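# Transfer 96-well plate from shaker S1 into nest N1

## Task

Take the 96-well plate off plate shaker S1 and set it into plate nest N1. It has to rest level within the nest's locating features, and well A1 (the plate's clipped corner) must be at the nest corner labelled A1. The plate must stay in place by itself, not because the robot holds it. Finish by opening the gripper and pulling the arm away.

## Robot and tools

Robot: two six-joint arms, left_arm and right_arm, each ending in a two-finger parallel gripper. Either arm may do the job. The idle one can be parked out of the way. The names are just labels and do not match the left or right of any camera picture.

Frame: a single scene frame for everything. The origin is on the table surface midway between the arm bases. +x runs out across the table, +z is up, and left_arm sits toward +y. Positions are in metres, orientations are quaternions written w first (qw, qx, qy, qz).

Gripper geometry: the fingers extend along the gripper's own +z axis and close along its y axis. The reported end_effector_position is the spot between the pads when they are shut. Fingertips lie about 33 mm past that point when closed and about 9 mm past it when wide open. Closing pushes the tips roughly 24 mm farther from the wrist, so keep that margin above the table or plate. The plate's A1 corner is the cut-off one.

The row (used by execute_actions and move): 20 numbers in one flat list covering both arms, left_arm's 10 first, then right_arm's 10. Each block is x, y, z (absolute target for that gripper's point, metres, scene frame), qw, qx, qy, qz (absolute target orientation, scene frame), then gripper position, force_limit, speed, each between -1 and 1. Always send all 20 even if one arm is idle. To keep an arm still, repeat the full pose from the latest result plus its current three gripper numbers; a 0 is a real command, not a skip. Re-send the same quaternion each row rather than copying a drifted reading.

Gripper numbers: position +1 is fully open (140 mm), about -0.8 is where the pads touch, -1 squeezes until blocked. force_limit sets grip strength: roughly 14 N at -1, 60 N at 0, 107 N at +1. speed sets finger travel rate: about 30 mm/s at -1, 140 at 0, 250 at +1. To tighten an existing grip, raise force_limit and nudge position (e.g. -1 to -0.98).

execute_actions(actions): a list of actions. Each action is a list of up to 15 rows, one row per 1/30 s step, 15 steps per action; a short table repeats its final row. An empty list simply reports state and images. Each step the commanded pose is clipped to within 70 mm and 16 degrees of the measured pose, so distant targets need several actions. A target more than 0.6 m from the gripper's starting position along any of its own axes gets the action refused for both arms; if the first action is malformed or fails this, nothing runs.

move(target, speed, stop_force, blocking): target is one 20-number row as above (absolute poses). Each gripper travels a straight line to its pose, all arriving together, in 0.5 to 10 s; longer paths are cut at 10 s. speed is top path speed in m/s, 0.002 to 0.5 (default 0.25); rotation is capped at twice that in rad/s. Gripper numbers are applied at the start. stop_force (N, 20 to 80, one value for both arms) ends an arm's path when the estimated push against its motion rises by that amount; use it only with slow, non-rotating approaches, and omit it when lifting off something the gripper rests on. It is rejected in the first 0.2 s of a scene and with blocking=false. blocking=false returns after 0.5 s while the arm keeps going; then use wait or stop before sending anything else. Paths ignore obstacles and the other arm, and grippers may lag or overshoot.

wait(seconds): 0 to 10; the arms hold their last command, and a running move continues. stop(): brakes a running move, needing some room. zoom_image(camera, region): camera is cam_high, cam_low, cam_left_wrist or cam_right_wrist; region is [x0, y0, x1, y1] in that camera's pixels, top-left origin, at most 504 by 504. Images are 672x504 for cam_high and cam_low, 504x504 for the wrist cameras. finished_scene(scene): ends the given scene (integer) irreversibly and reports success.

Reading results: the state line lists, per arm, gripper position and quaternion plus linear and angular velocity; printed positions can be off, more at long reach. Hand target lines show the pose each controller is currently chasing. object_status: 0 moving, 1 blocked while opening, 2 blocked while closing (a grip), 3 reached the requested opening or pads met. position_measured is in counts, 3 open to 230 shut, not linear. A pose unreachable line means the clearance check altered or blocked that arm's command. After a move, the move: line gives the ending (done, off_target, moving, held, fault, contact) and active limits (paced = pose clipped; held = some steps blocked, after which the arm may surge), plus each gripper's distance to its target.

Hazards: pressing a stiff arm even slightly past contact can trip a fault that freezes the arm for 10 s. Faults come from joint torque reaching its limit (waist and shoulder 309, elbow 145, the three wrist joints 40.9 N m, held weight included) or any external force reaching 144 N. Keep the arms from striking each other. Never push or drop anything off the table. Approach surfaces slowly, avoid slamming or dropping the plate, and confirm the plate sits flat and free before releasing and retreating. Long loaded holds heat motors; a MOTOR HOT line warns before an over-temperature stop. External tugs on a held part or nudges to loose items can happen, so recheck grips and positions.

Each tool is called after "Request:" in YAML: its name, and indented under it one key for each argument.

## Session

Request:
execute_actions:
  actions: []

Scene clock: 0.00 s.
left_arm: end_effector_position=(+0.5668, +0.5117, +0.3203) position_measured=3 object_status=3 end_effector_quat_wxyz=(+0.001, +0.998, -0.055, -0.002) end_effector_velocity=(-0.000, +0.000, -0.000) end_effector_angular_velocity=(-0.001, +0.000, -0.000) | right_arm: end_effector_position=(+0.3673, -0.5388, +0.2754) position_measured=3 object_status=3 end_effector_quat_wxyz=(+0.537, +0.831, -0.127, -0.064) end_effector_velocity=(-0.000, -0.001, +0.001) end_effector_angular_velocity=(-0.001, +0.000, -0.001)
Joint positions: left_arm=[-0.053  0.164  1.607 -0.002  1.375  1.516] | right_arm=[ 0.635  0.233  1.997 -0.561  1.925  2.695]
Joint velocities: left_arm=[ 0.001  0.     0.    -0.001  0.     0.001] | right_arm=[-0.001 -0.    -0.    -0.     0.001 -0.   ]
Hand target (left_arm): +0.567, +0.512, +0.320; +0.001, +0.998, -0.055, -0.002
Hand target (right_arm): +0.367, -0.539, +0.275; +0.537, +0.831, -0.127, -0.064
camera_calibration (this result's frames):
cam_left_wrist: T_world_to_cam=[[-0.296154, -0.954321, 0.0395542, 0.63061], [-0.891719, 0.29109, 0.346559, 0.258704], [-0.342243, 0.0673635, -0.937194, 0.635118], [0, 0, 0, 1]] pos_world=[0.634813, 0.483715, 0.480629]
cam_right_wrist: T_world_to_cam=[[-0.0490922, -0.390201, 0.91942, -0.456184], [-0.758756, 0.613196, 0.219726, 0.544233], [-0.649522, -0.686829, -0.32617, 0.129989], [0, 0, 0, 1]] pos_world=[0.474976, -0.422445, 0.342241]

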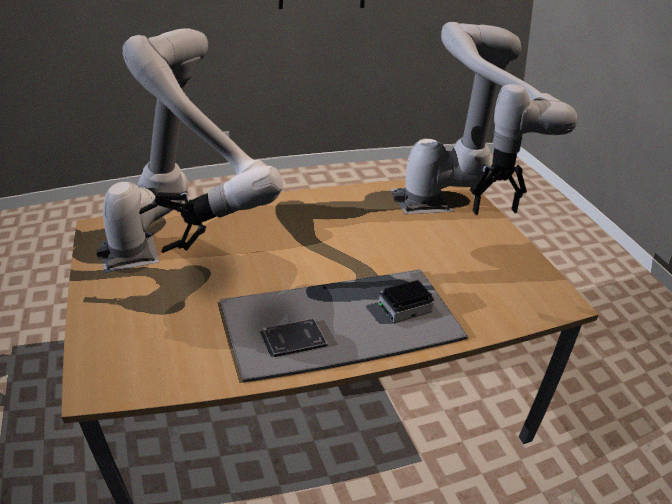

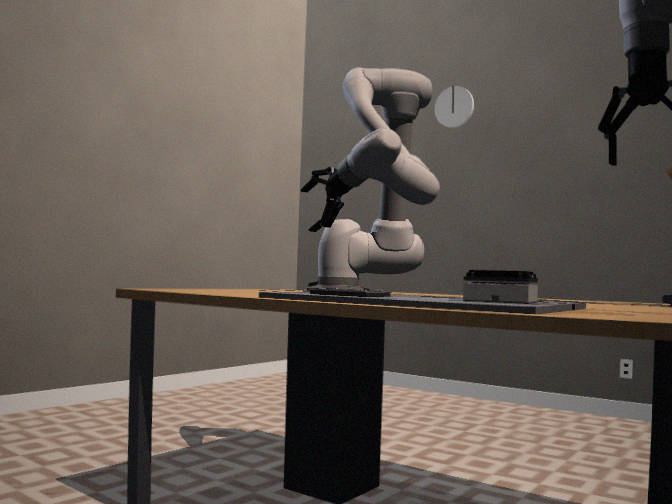

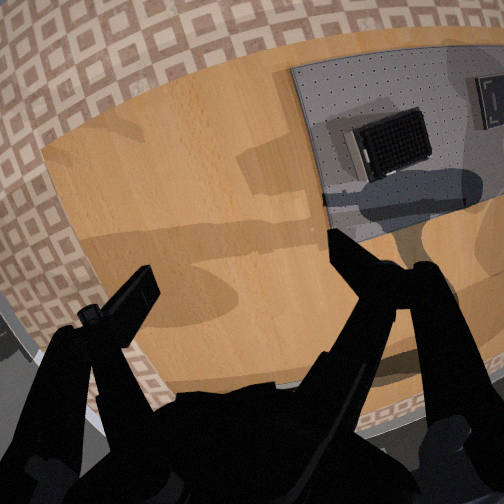

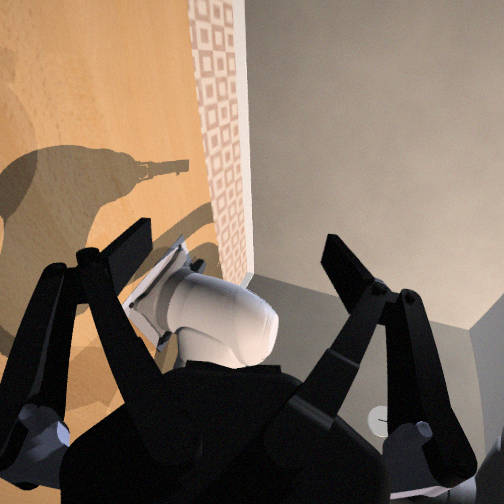

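Request:
move:
  target: [0.615,0.2,0.2,0,0.7071,-0.7071,0,1,0,0,0.25,-0.65,0.2754,0.537,0.831,-0.127,-0.064,1,0,0]
  speed: 0.4

Request:
zoom_image:
  camera: "cam_left_wrist"
  region: [130, 80, 370, 320]

Scene clock: 6.10 s.
left_arm: end_effector_position=(+0.6150, +0.2005, +0.2000) position_measured=3 object_status=3 end_effector_quat_wxyz=(-0.001, +0.707, -0.707, -0.000) end_effector_velocity=(+0.000, -0.000, +0.000) end_effector_angular_velocity=(-0.001, -0.000, -0.002) | right_arm: end_effector_position=(+0.2500, -0.6499, +0.2751) position_measured=3 object_status=3 end_effector_quat_wxyz=(+0.537, +0.831, -0.127, -0.064) end_effector_velocity=(-0.001, -0.000, +0.000) end_effector_angular_velocity=(-0.000, +0.001, -0.001)
Joint positions: left_arm=[-0.438  0.437  1.464  0.001  1.24   2.591] | right_arm=[ 0.62  -0.008  2.278 -0.566  1.887  2.706]
Joint velocities: left_arm=[-0.    -0.    -0.001 -0.001  0.     0.002] | right_arm=[-0.    -0.     0.     0.001  0.001 -0.   ]
Hand target (left_arm): +0.615, +0.201, +0.200; -0.001, +0.707, -0.707, -0.000
Hand target (right_arm): +0.250, -0.650, +0.275; +0.537, +0.831, -0.127, -0.064
Off the commanded pose (left_arm): 0.001 m, 0 deg.
Off the commanded pose (right_arm): 0.000 m, 0 deg.
move: done
camera_calibration (this result's frames):
cam_left_wrist: T_world_to_cam=[[-0.981168, 0.189542, 0.0371783, 0.545086], [0.190657, 0.919529, 0.343681, -0.35717], [0.0309556, 0.344298, -0.93835, 0.275057], [0, 0, 0, 1]] pos_world=[0.594404, 0.130409, 0.360586]
cam_right_wrist: T_world_to_cam=[[-0.0485578, -0.38982, 0.91961, -0.505006], [-0.758448, 0.613478, 0.220003, 0.52343], [-0.649922, -0.686793, -0.325447, -0.0227117], [0, 0, 0, 1]] pos_world=[0.357711, -0.533572, 0.341861]

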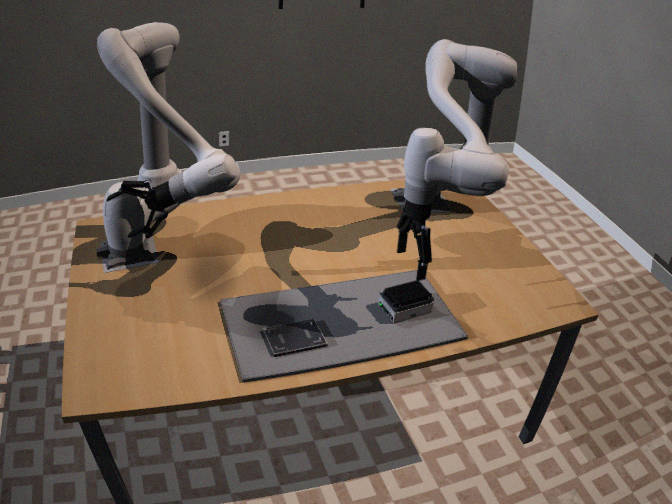

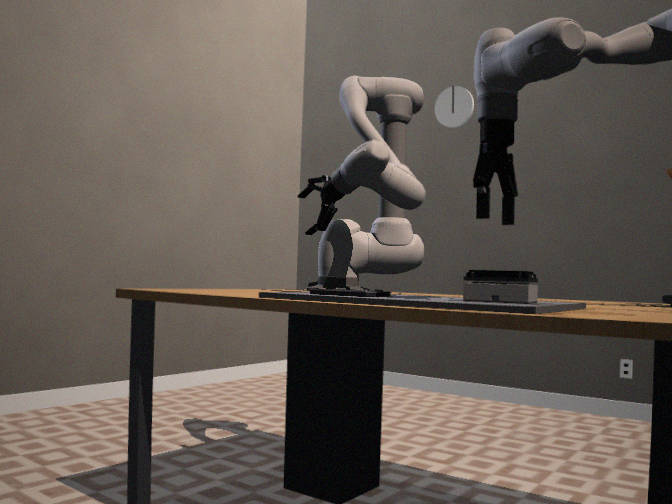

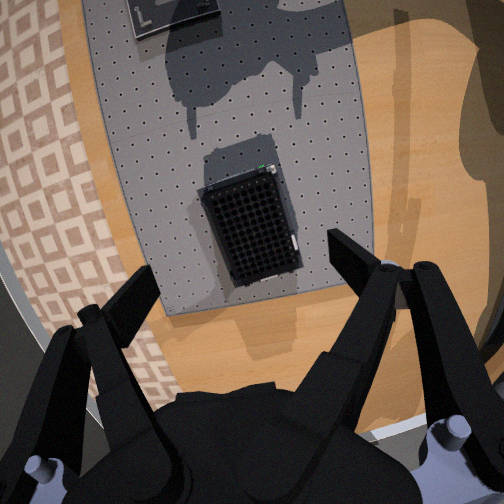

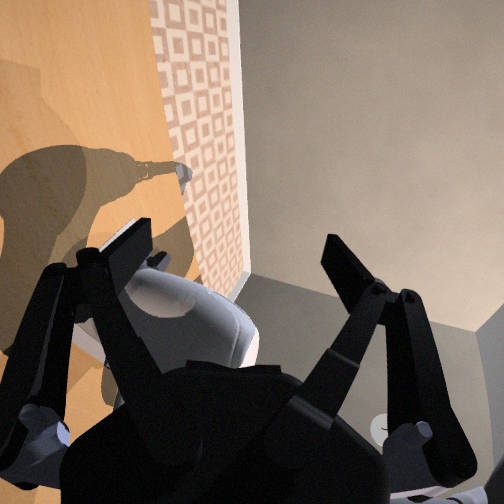

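Region (130, 80, 370, 320) of cam_left_wrist's 504x504 image, scaled by 2.100, with more detail than that image has.

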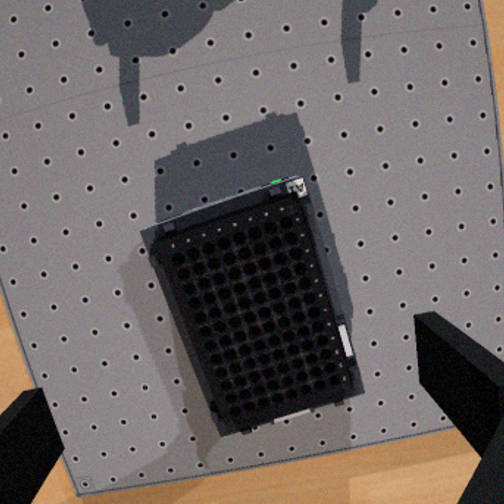

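Request:
move:
  target: [0.606,0.205,0.13,0,0.7518,-0.6593,0,0.6,0,0,0.25,-0.65,0.2754,0.537,0.831,-0.127,-0.064,1,0,0]

Request:
zoom_image:
  camera: "cam_left_wrist"
  region: [130, 100, 370, 340]

Request:
zoom_image:
  camera: "cam_high"
  region: [350, 230, 470, 340]

Scene clock: 15.30 s.
left_arm: end_effector_position=(+0.6059, +0.2051, +0.1301) position_measured=53 object_status=3 end_effector_quat_wxyz=(+0.000, +0.752, -0.659, +0.000) end_effector_velocity=(+0.000, +0.001, -0.001) end_effector_angular_velocity=(+0.001, +0.000, +0.000) | right_arm: end_effector_position=(+0.2500, -0.6500, +0.2754) position_measured=3 object_status=3 end_effector_quat_wxyz=(+0.537, +0.831, -0.127, -0.064) end_effector_velocity=(-0.001, +0.000, +0.000) end_effector_angular_velocity=(-0.000, +0.001, +0.000)
Joint positions: left_arm=[-0.439  0.465  1.557 -0.     1.119  2.46 ] | right_arm=[ 0.62  -0.009  2.277 -0.566  1.887  2.706]
Joint velocities: left_arm=[ 0.001  0.001  0.001  0.001 -0.     0.   ] | right_arm=[ 0.001 -0.     0.     0.001  0.001 -0.   ]
Hand target (left_arm): +0.606, +0.205, +0.130; -0.000, +0.752, -0.659, -0.000
Hand target (right_arm): +0.250, -0.650, +0.275; +0.537, +0.831, -0.127, -0.064
Off the commanded pose (left_arm): 0.000 m, 0 deg.
Off the commanded pose (right_arm): 0.000 m, 0 deg.
move: done
camera_calibration (this result's frames):
cam_left_wrist: T_world_to_cam=[[-0.9975, 0.0600264, 0.0372976, 0.574353], [0.0691889, 0.936995, 0.342423, -0.265368], [-0.0143932, 0.344148, -0.938805, 0.235745], [0, 0, 0, 1]] pos_world=[0.594671, 0.133041, 0.290765]
cam_right_wrist: T_world_to_cam=[[-0.0485866, -0.389822, 0.919608, -0.505268], [-0.75844, 0.613493, 0.219988, 0.523478], [-0.649929, -0.686779, -0.325464, -0.0226444], [0, 0, 0, 1]] pos_world=[0.35776, -0.533666, 0.342119]

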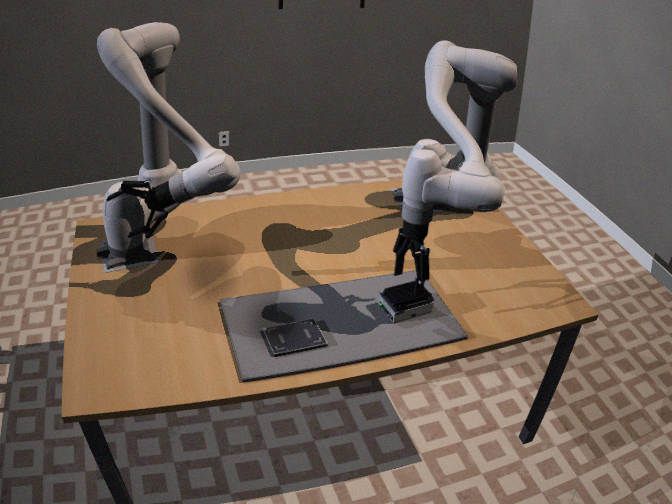

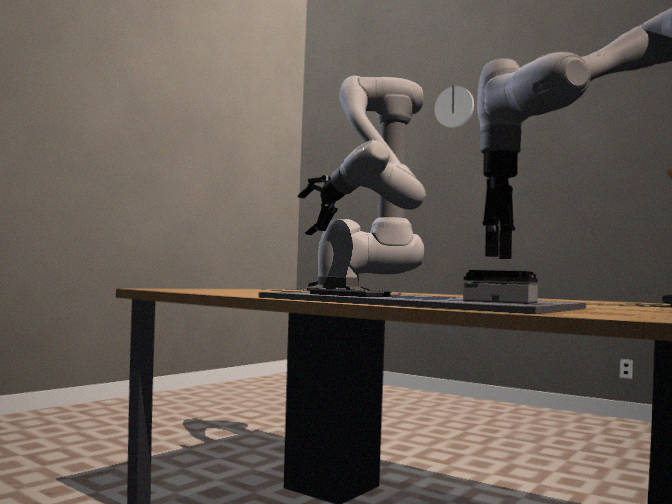

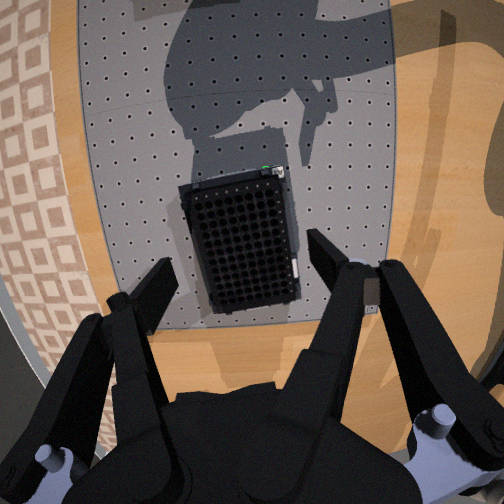

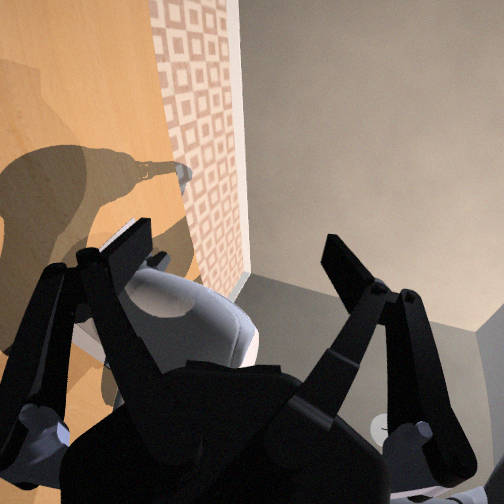

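Region (130, 100, 370, 340) of cam_left_wrist's 504x504 image, scaled by 2.100, with more detail than that image has.

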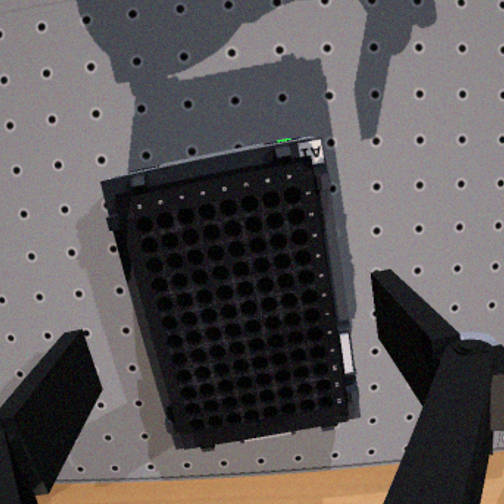

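Region (350, 230, 470, 340) of cam_high's 672x504 image, scaled by 4.200, with more detail than that image has; it fills the top 462 rows of this view, and the rest is white.

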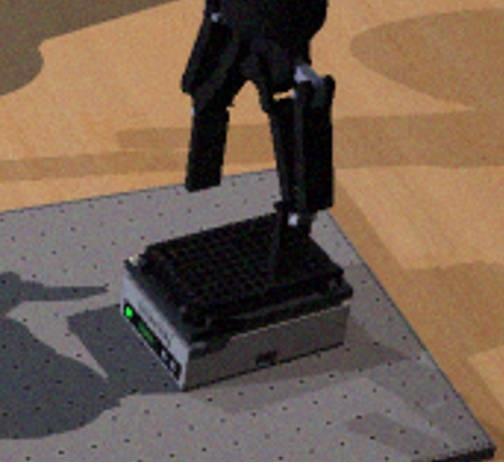

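Request:
move:
  target: [0.604,0.205,0.1,0,0.7518,-0.6593,0,0.4,0,0,0.25,-0.65,0.2754,0.537,0.831,-0.127,-0.064,1,0,0]
  speed: 0.06

Request:
move:
  target: [0.604,0.205,0.1,0,0.7518,-0.6593,0,-1,-0.3,-0.5,0.25,-0.65,0.2754,0.537,0.831,-0.127,-0.064,1,0,0]

Request:
move:
  target: [0.604,0.205,0.14,0,0.7518,-0.6593,0,-1,-0.3,-0.5,0.25,-0.65,0.2754,0.537,0.831,-0.127,-0.064,1,0,0]
  speed: 0.08

Request:
move:
  target: [0.61,-0.17,0.12,0,0.7071,-0.7071,0,-1,-0.3,-0.5,0.25,-0.65,0.2754,0.537,0.831,-0.127,-0.064,1,0,0]

Request:
zoom_image:
  camera: "cam_left_wrist"
  region: [130, 80, 370, 320]

Request:
zoom_image:
  camera: "cam_high"
  region: [240, 260, 360, 370]

Scene clock: 20.83 s.
left_arm: end_effector_position=(+0.6040, +0.2050, +0.1001) position_measured=78 object_status=3 end_effector_quat_wxyz=(-0.000, +0.752, -0.659, +0.000) end_effector_velocity=(-0.000, -0.001, -0.001) end_effector_angular_velocity=(-0.002, -0.001, -0.000) | right_arm: end_effector_position=(+0.2500, -0.6500, +0.2754) position_measured=3 object_status=3 end_effector_quat_wxyz=(+0.537, +0.831, -0.127, -0.064) end_effector_velocity=(-0.000, +0.000, +0.000) end_effector_angular_velocity=(-0.001, +0.000, +0.000)
Joint positions: left_arm=[-0.44   0.485  1.587  0.     1.07   2.459] | right_arm=[ 0.62  -0.009  2.277 -0.566  1.887  2.706]
Joint velocities: left_arm=[-0.001  0.001  0.001 -0.001 -0.003 -0.   ] | right_arm=[ 0.001  0.    -0.     0.     0.001  0.   ]
Hand target (left_arm): +0.604, +0.205, +0.100; -0.000, +0.752, -0.659, -0.000
Hand target (right_arm): +0.250, -0.650, +0.275; +0.537, +0.831, -0.127, -0.064
Off the commanded pose (left_arm): 0.000 m, 0 deg.
Off the commanded pose (right_arm): 0.000 m, 0 deg.
move: done
camera_calibration (this result's frames):
cam_left_wrist: T_world_to_cam=[[-0.997495, 0.0601258, 0.0372672, 0.573529], [0.0692732, 0.936958, 0.342507, -0.254993], [-0.0143242, 0.344231, -0.938776, 0.207462], [0, 0, 0, 1]] pos_world=[0.592728, 0.133019, 0.260723]
cam_right_wrist: T_world_to_cam=[[-0.0485865, -0.389812, 0.919612, -0.505268], [-0.758435, 0.613501, 0.219985, 0.523481], [-0.649935, -0.686777, -0.325455, -0.0226435], [0, 0, 0, 1]] pos_world=[0.35776, -0.533667, 0.342123]

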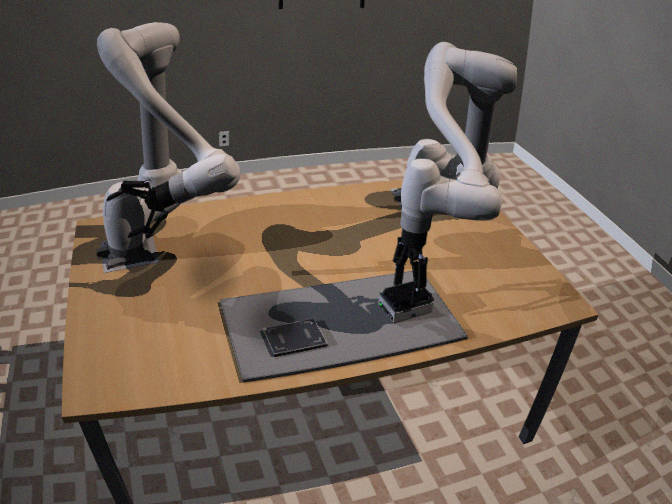

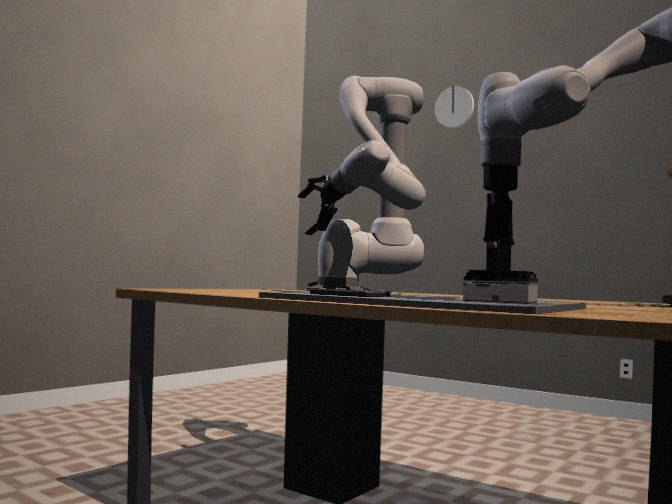

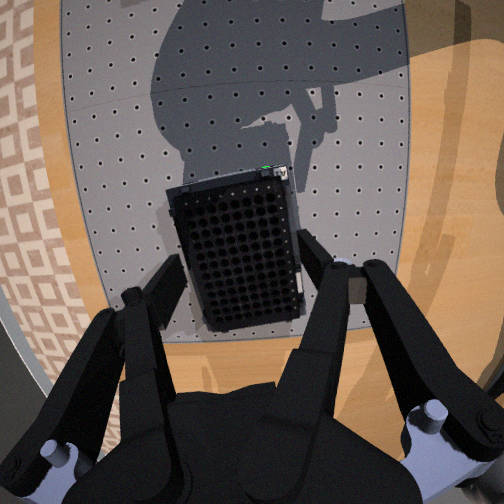

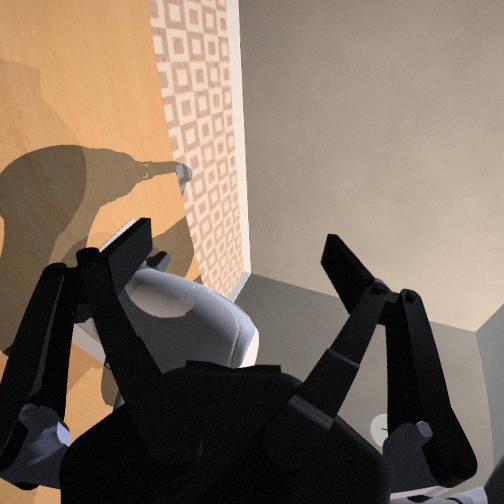

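Scene clock: 21.53 s.
left_arm: end_effector_position=(+0.6040, +0.2050, +0.1000) position_measured=109 object_status=2 end_effector_quat_wxyz=(-0.000, +0.752, -0.659, +0.000) end_effector_velocity=(-0.000, +0.000, -0.001) end_effector_angular_velocity=(+0.001, +0.000, +0.001) | right_arm: end_effector_position=(+0.2500, -0.6500, +0.2754) position_measured=3 object_status=3 end_effector_quat_wxyz=(+0.537, +0.831, -0.127, -0.064) end_effector_velocity=(+0.000, +0.000, +0.000) end_effector_angular_velocity=(-0.001, +0.001, +0.000)
Joint positions: left_arm=[-0.44   0.485  1.587  0.     1.07   2.459] | right_arm=[ 0.62  -0.009  2.277 -0.566  1.887  2.706]
Joint velocities: left_arm=[-0.     0.001  0.     0.001  0.    -0.001] | right_arm=[ 0.     0.    -0.    -0.     0.001 -0.   ]
Hand target (left_arm): +0.604, +0.205, +0.100; -0.000, +0.752, -0.659, +0.000
Hand target (right_arm): +0.250, -0.650, +0.275; +0.537, +0.831, -0.127, -0.064
Off the commanded pose (left_arm): 0.000 m, 0 deg.
Off the commanded pose (right_arm): 0.000 m, 0 deg.
move: done
camera_calibration (this result's frames):
cam_left_wrist: T_world_to_cam=[[-0.997489, 0.060195, 0.0373061, 0.573483], [0.0693508, 0.936972, 0.342454, -0.254988], [-0.0143407, 0.344181, -0.938794, 0.207482], [0, 0, 0, 1]] pos_world=[0.592702, 0.132984, 0.26071]
cam_right_wrist: T_world_to_cam=[[-0.048586, -0.389812, 0.919612, -0.505268], [-0.758435, 0.613501, 0.219985, 0.523481], [-0.649935, -0.686777, -0.325455, -0.0226436], [0, 0, 0, 1]] pos_world=[0.35776, -0.533667, 0.342123]

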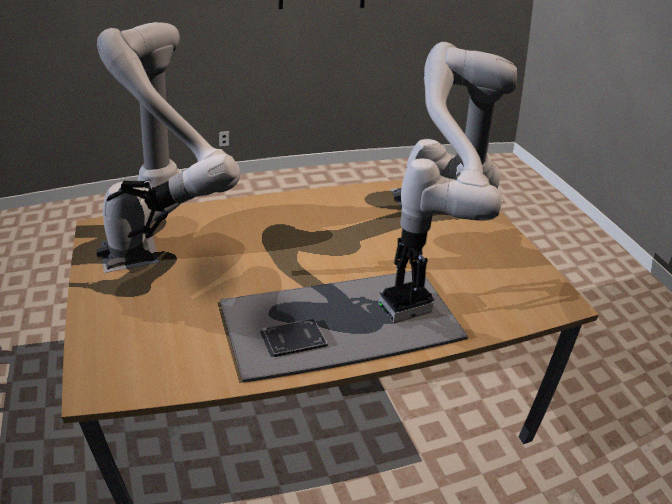

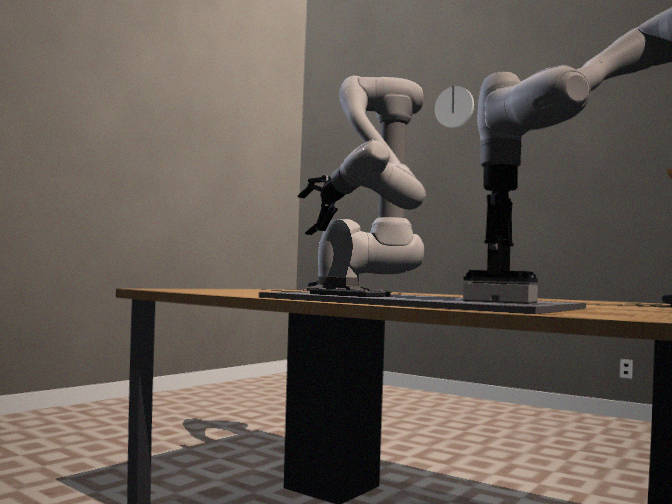

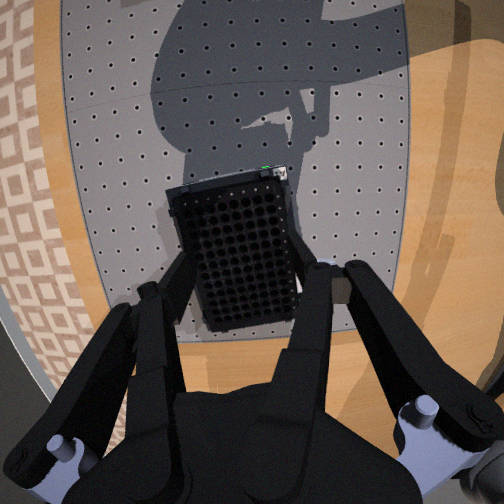

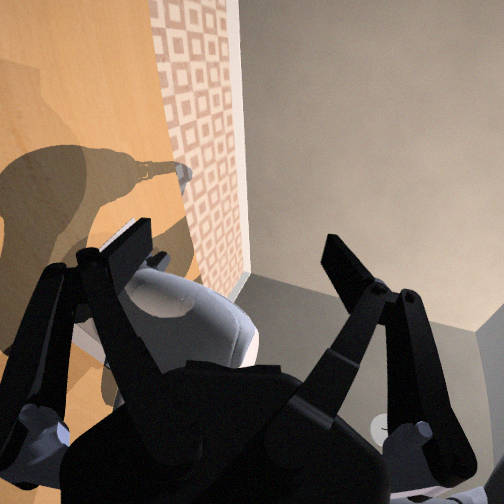

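Scene clock: 22.33 s.
left_arm: end_effector_position=(+0.6040, +0.2049, +0.1399) position_measured=109 object_status=2 end_effector_quat_wxyz=(+0.000, +0.752, -0.659, -0.000) end_effector_velocity=(-0.000, +0.000, +0.000) end_effector_angular_velocity=(+0.001, +0.001, -0.001) | right_arm: end_effector_position=(+0.2500, -0.6500, +0.2754) position_measured=3 object_status=3 end_effector_quat_wxyz=(+0.537, +0.831, -0.127, -0.064) end_effector_velocity=(+0.000, +0.000, +0.000) end_effector_angular_velocity=(+0.000, -0.000, +0.001)
Joint positions: left_arm=[-0.44   0.456  1.552 -0.     1.134  2.459] | right_arm=[ 0.62  -0.009  2.277 -0.566  1.887  2.706]
Joint velocities: left_arm=[-0.    -0.    -0.001  0.     0.002  0.001] | right_arm=[ 0. -0.  0. -0. -0. -0.]
Hand target (left_arm): +0.604, +0.205, +0.140; +0.000, +0.752, -0.659, +0.000
Hand target (right_arm): +0.250, -0.650, +0.275; +0.537, +0.831, -0.127, -0.064
Off the commanded pose (left_arm): 0.000 m, 0 deg.
Off the commanded pose (right_arm): 0.000 m, 0 deg.
move: done
camera_calibration (this result's frames):
cam_left_wrist: T_world_to_cam=[[-0.997482, 0.0602815, 0.0373683, 0.572039], [0.0694535, 0.936962, 0.342459, -0.268656], [-0.0143687, 0.344192, -0.938789, 0.244941], [0, 0, 0, 1]] pos_world=[0.592777, 0.13293, 0.300575]
cam_right_wrist: T_world_to_cam=[[-0.0485859, -0.389812, 0.919612, -0.505268], [-0.758435, 0.613501, 0.219985, 0.523481], [-0.649935, -0.686777, -0.325455, -0.0226436], [0, 0, 0, 1]] pos_world=[0.35776, -0.533667, 0.342123]

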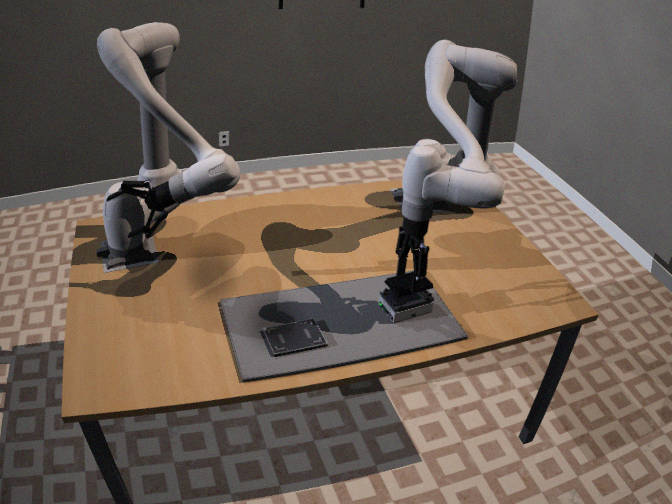

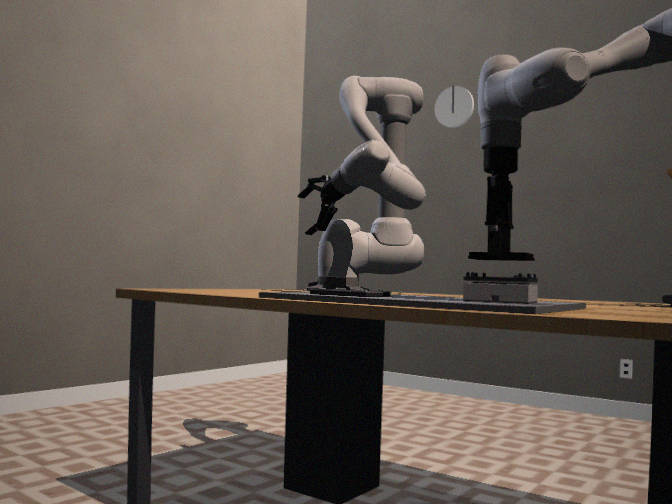

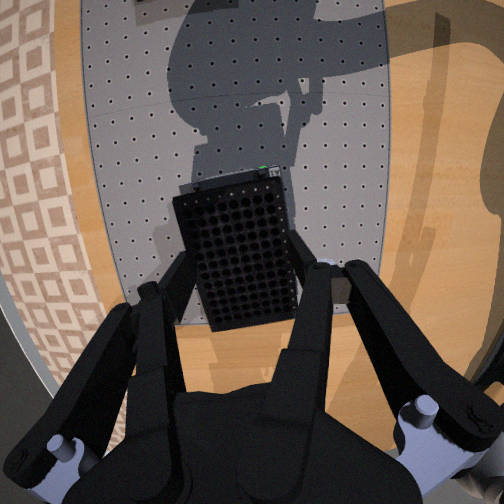

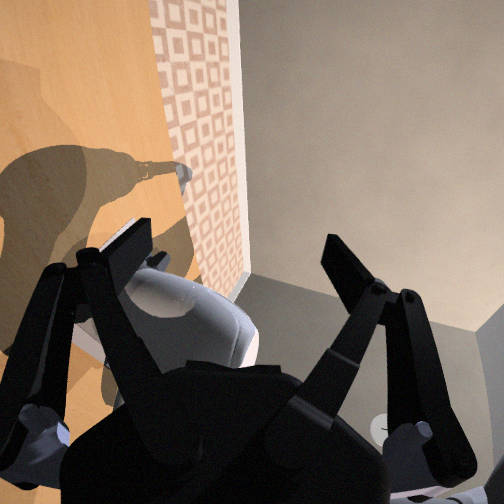

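Scene clock: 24.30 s.
left_arm: end_effector_position=(+0.6103, -0.1697, +0.1199) position_measured=109 object_status=2 end_effector_quat_wxyz=(-0.000, +0.707, -0.707, -0.000) end_effector_velocity=(+0.000, -0.001, -0.000) end_effector_angular_velocity=(+0.000, -0.001, -0.001) | right_arm: end_effector_position=(+0.2500, -0.6500, +0.2754) position_measured=3 object_status=3 end_effector_quat_wxyz=(+0.537, +0.831, -0.127, -0.064) end_effector_velocity=(+0.000, +0.000, -0.000) end_effector_angular_velocity=(-0.000, -0.000, +0.001)
Joint positions: left_arm=[-0.754  0.863  0.894  0.001  1.385  2.276] | right_arm=[ 0.62  -0.009  2.277 -0.566  1.887  2.706]
Joint velocities: left_arm=[-0.001  0.002 -0.003  0.001  0.     0.001] | right_arm=[ 0.001  0.     0.    -0.    -0.     0.   ]
Hand target (left_arm): +0.610, -0.170, +0.120; -0.000, +0.707, -0.707, -0.000
Hand target (right_arm): +0.250, -0.650, +0.275; +0.537, +0.831, -0.127, -0.064
Off the commanded pose (left_arm): 0.000 m, 0 deg.
Off the commanded pose (right_arm): 0.000 m, 0 deg.
move: done
camera_calibration (this result's frames):
cam_left_wrist: T_world_to_cam=[[-0.981068, 0.190074, 0.0371175, 0.613677], [0.191145, 0.919535, 0.343394, 0.0114319], [0.0311394, 0.343987, -0.938458, 0.327351], [0, 0, 0, 1]] pos_world=[0.58968, -0.239761, 0.280502]
cam_right_wrist: T_world_to_cam=[[-0.0485861, -0.389813, 0.919612, -0.505268], [-0.758435, 0.613501, 0.219985, 0.523481], [-0.649935, -0.686777, -0.325455, -0.0226432], [0, 0, 0, 1]] pos_world=[0.35776, -0.533666, 0.342123]

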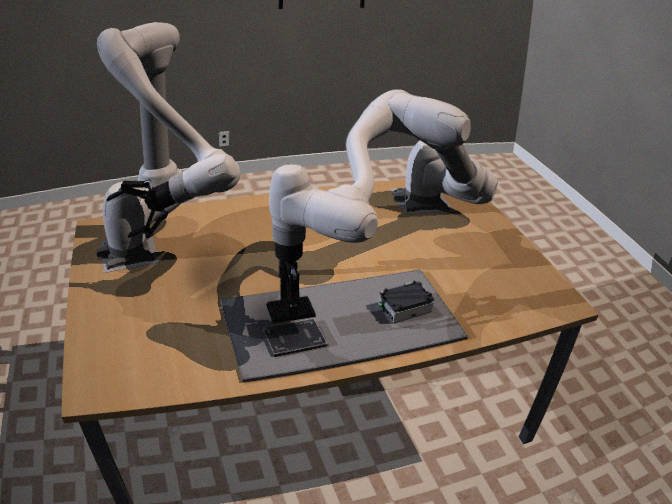

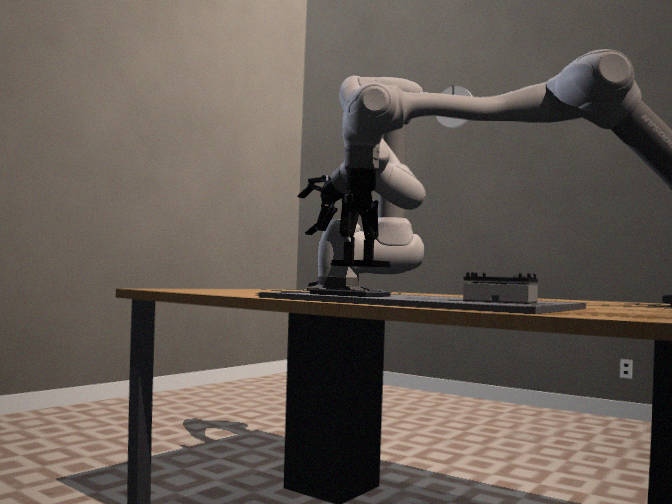

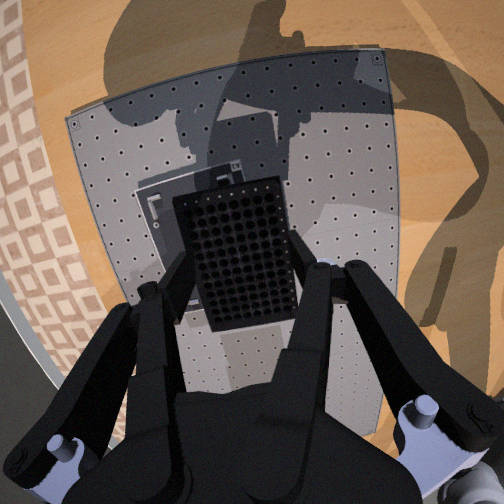

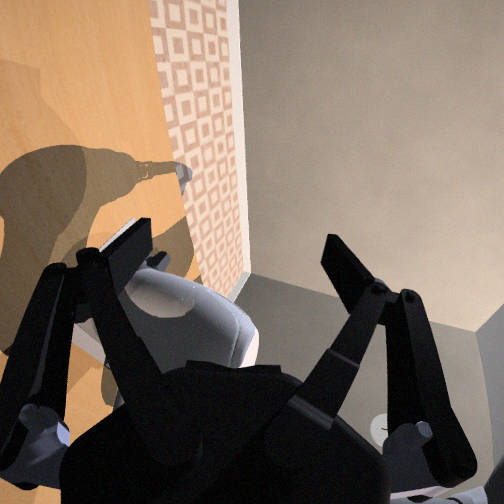

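Region (130, 80, 370, 320) of cam_left_wrist's 504x504 image, scaled by 2.100, with more detail than that image has.

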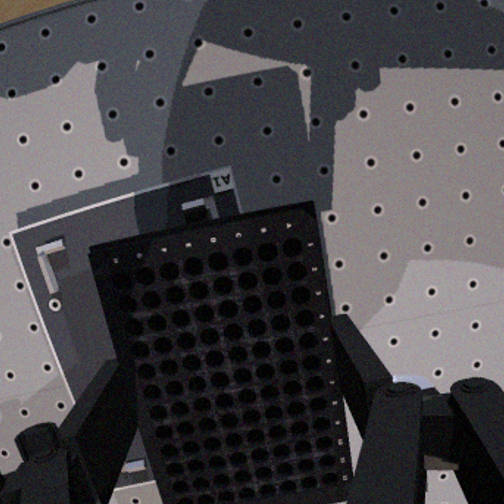

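Region (240, 260, 360, 370) of cam_high's 672x504 image, scaled by 4.200, with more detail than that image has; it fills the top 462 rows of this view, and the rest is white.

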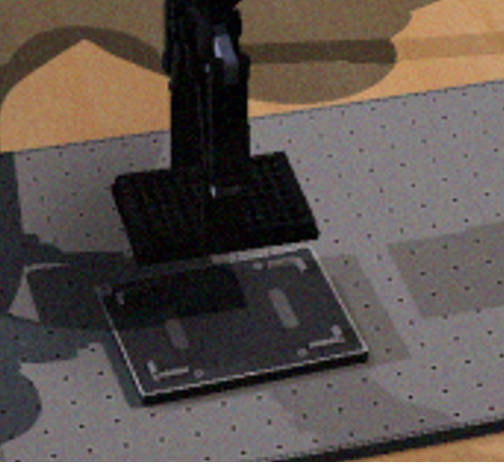

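Request:
move:
  target: [0.645,-0.171,0.072,0,0.7431,-0.6691,0,-1,-0.3,-0.5,0.25,-0.65,0.2754,0.537,0.831,-0.127,-0.064,1,0,0]
  speed: 0.1

Request:
zoom_image:
  camera: "cam_left_wrist"
  region: [130, 120, 350, 340]

Request:
zoom_image:
  camera: "cam_high"
  region: [250, 290, 340, 365]

Scene clock: 32.20 s.
left_arm: end_effector_position=(+0.6449, -0.1710, +0.0721) position_measured=109 object_status=2 end_effector_quat_wxyz=(+0.000, +0.743, -0.669, +0.000) end_effector_velocity=(+0.000, -0.000, +0.000) end_effector_angular_velocity=(-0.000, -0.000, -0.001) | right_arm: end_effector_position=(+0.2500, -0.6500, +0.2754) position_measured=3 object_status=3 end_effector_quat_wxyz=(+0.537, +0.831, -0.127, -0.064) end_effector_velocity=(-0.000, +0.000, -0.000) end_effector_angular_velocity=(+0.001, +0.000, -0.001)
Joint positions: left_arm=[-0.729  0.933  0.848 -0.     1.36   2.196] | right_arm=[ 0.62  -0.009  2.277 -0.566  1.887  2.706]
Joint velocities: left_arm=[-0.     0.    -0.001  0.     0.     0.001] | right_arm=[-0.    -0.     0.     0.001 -0.     0.   ]
Hand target (left_arm): +0.645, -0.171, +0.072; +0.000, +0.743, -0.669, +0.000
Hand target (right_arm): +0.250, -0.650, +0.275; +0.537, +0.831, -0.127, -0.064
Off the commanded pose (left_arm): 0.000 m, 0 deg.
Off the commanded pose (right_arm): 0.000 m, 0 deg.
move: done
camera_calibration (this result's frames):
cam_left_wrist: T_world_to_cam=[[-0.995569, 0.0863, 0.0373504, 0.641259], [0.093882, 0.934882, 0.342318, 0.0879103], [-0.00537619, 0.344307, -0.938842, 0.305456], [0, 0, 0, 1]] pos_world=[0.631806, -0.242697, 0.23273]
cam_right_wrist: T_world_to_cam=[[-0.0485864, -0.389813, 0.919611, -0.505268], [-0.758435, 0.613501, 0.219985, 0.523481], [-0.649935, -0.686777, -0.325456, -0.0226429], [0, 0, 0, 1]] pos_world=[0.357761, -0.533666, 0.342123]

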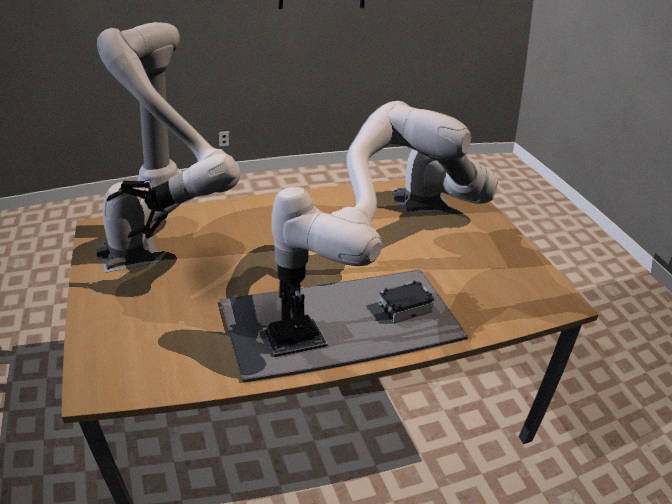

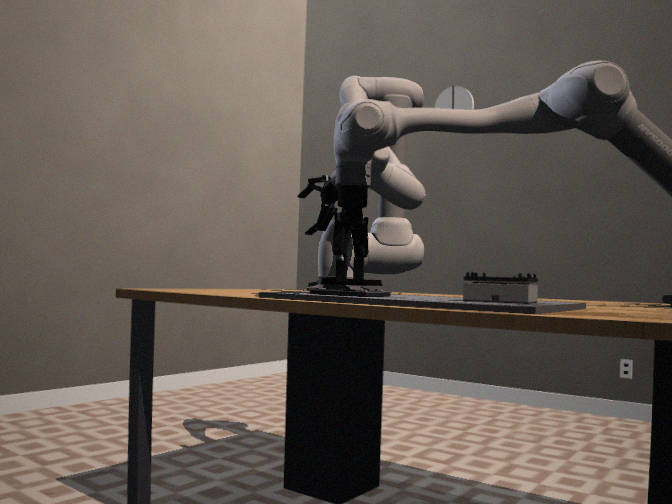

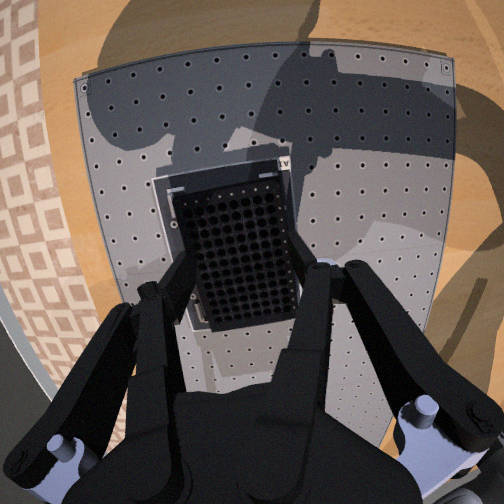

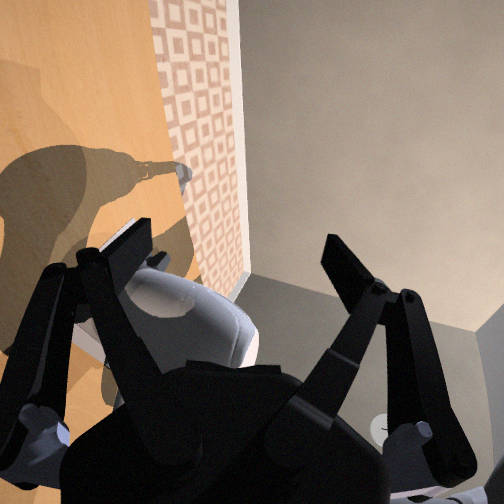

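Region (130, 120, 350, 340) of cam_left_wrist's 504x504 image, scaled by 2.291, with more detail than that image has.

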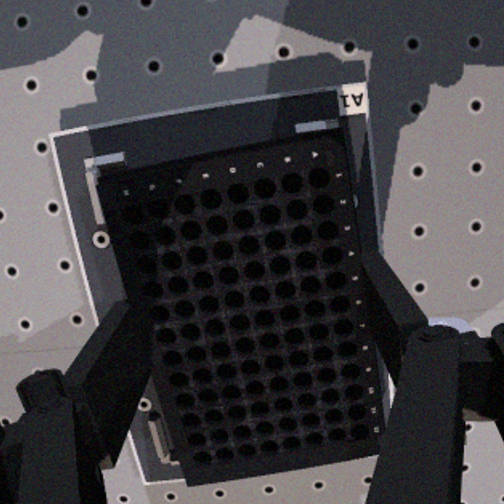

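Region (250, 290, 340, 365) of cam_high's 672x504 image, scaled by 5.600, with more detail than that image has.

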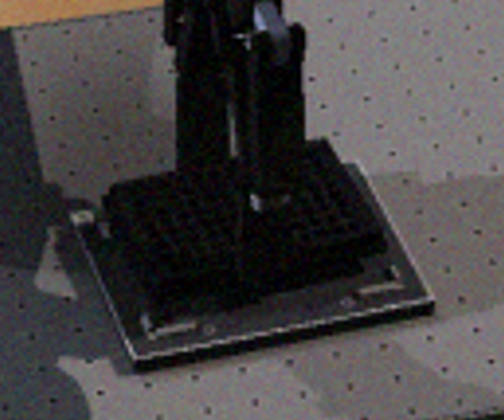

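Request:
move:
  target: [0.648,-0.1695,0.066,0,0.7314,-0.682,0,-1,-0.3,-0.5,0.25,-0.65,0.2754,0.537,0.831,-0.127,-0.064,1,0,0]
  speed: 0.03

Request:
zoom_image:
  camera: "cam_left_wrist"
  region: [130, 120, 350, 340]

Request:
zoom_image:
  camera: "cam_high"
  region: [250, 290, 340, 365]

Scene clock: 37.50 s.
left_arm: end_effector_position=(+0.6480, -0.1695, +0.0660) position_measured=109 object_status=2 end_effector_quat_wxyz=(-0.000, +0.731, -0.682, +0.000) end_effector_velocity=(-0.000, -0.000, -0.000) end_effector_angular_velocity=(-0.000, +0.000, -0.002) | right_arm: end_effector_position=(+0.2500, -0.6500, +0.2754) position_measured=3 object_status=3 end_effector_quat_wxyz=(+0.537, +0.831, -0.127, -0.064) end_effector_velocity=(+0.000, -0.000, +0.000) end_effector_angular_velocity=(-0.001, +0.000, -0.001)
Joint positions: left_arm=[-0.726  0.938  0.85   0.     1.353  2.234] | right_arm=[ 0.62  -0.009  2.277 -0.566  1.887  2.706]
Joint velocities: left_arm=[-0.     0.     0.    -0.    -0.001  0.001] | right_arm=[-0.001  0.    -0.    -0.001  0.    -0.   ]
Hand target (left_arm): +0.648, -0.169, +0.066; +0.000, +0.731, -0.682, +0.000
Hand target (right_arm): +0.250, -0.650, +0.275; +0.537, +0.831, -0.127, -0.064
Off the commanded pose (left_arm): 0.000 m, 0 deg.
Off the commanded pose (right_arm): 0.000 m, 0 deg.
move: done
camera_calibration (this result's frames):
cam_left_wrist: T_world_to_cam=[[-0.991976, 0.120792, 0.0373166, 0.647915], [0.126252, 0.931016, 0.342447, 0.0666291], [0.00662262, 0.344411, -0.938796, 0.291524], [0, 0, 0, 1]] pos_world=[0.632373, -0.2407, 0.226687]
cam_right_wrist: T_world_to_cam=[[-0.0485865, -0.389813, 0.919611, -0.505268], [-0.758435, 0.613501, 0.219985, 0.523481], [-0.649935, -0.686777, -0.325456, -0.0226428], [0, 0, 0, 1]] pos_world=[0.357761, -0.533666, 0.342123]

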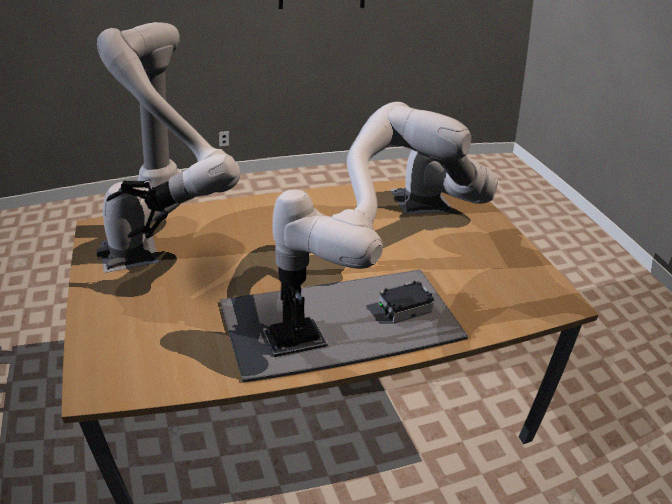

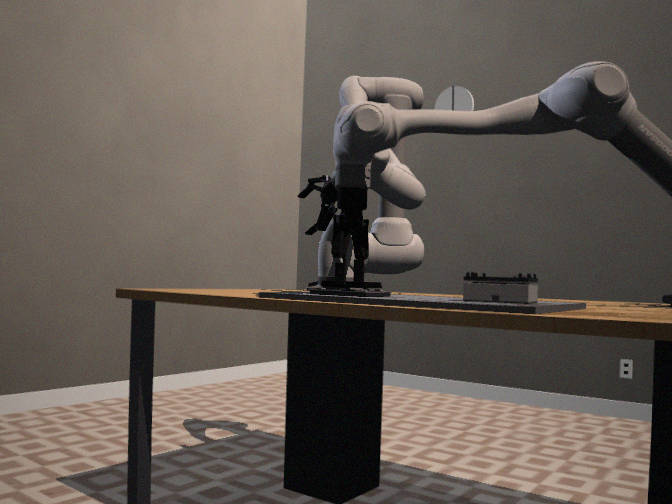

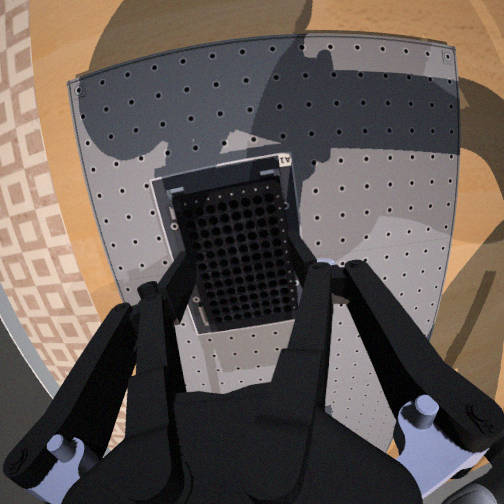

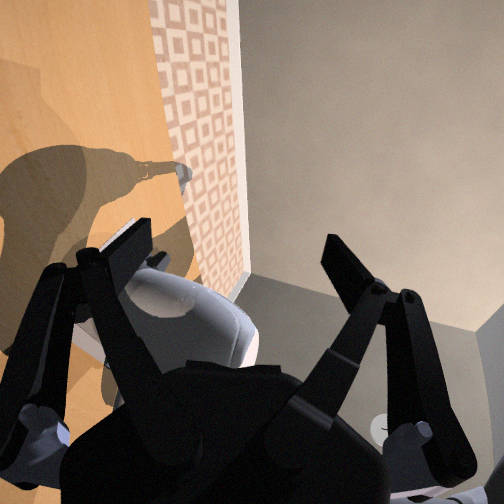

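Region (130, 120, 350, 340) of cam_left_wrist's 504x504 image, scaled by 2.291, with more detail than that image has.

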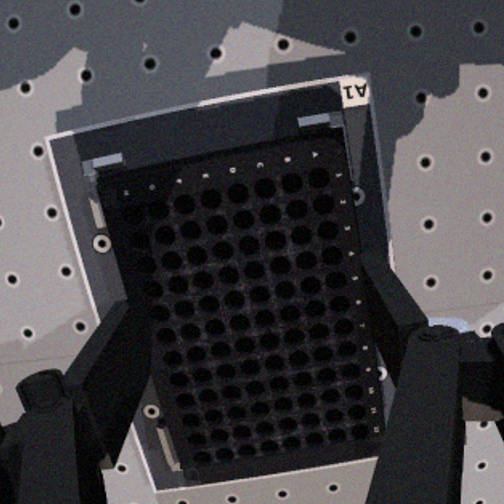

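Region (250, 290, 340, 365) of cam_high's 672x504 image, scaled by 5.600, with more detail than that image has.

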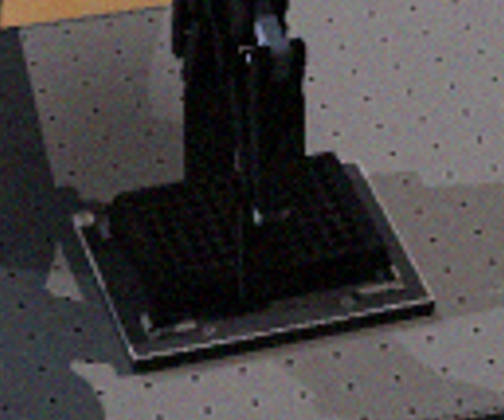

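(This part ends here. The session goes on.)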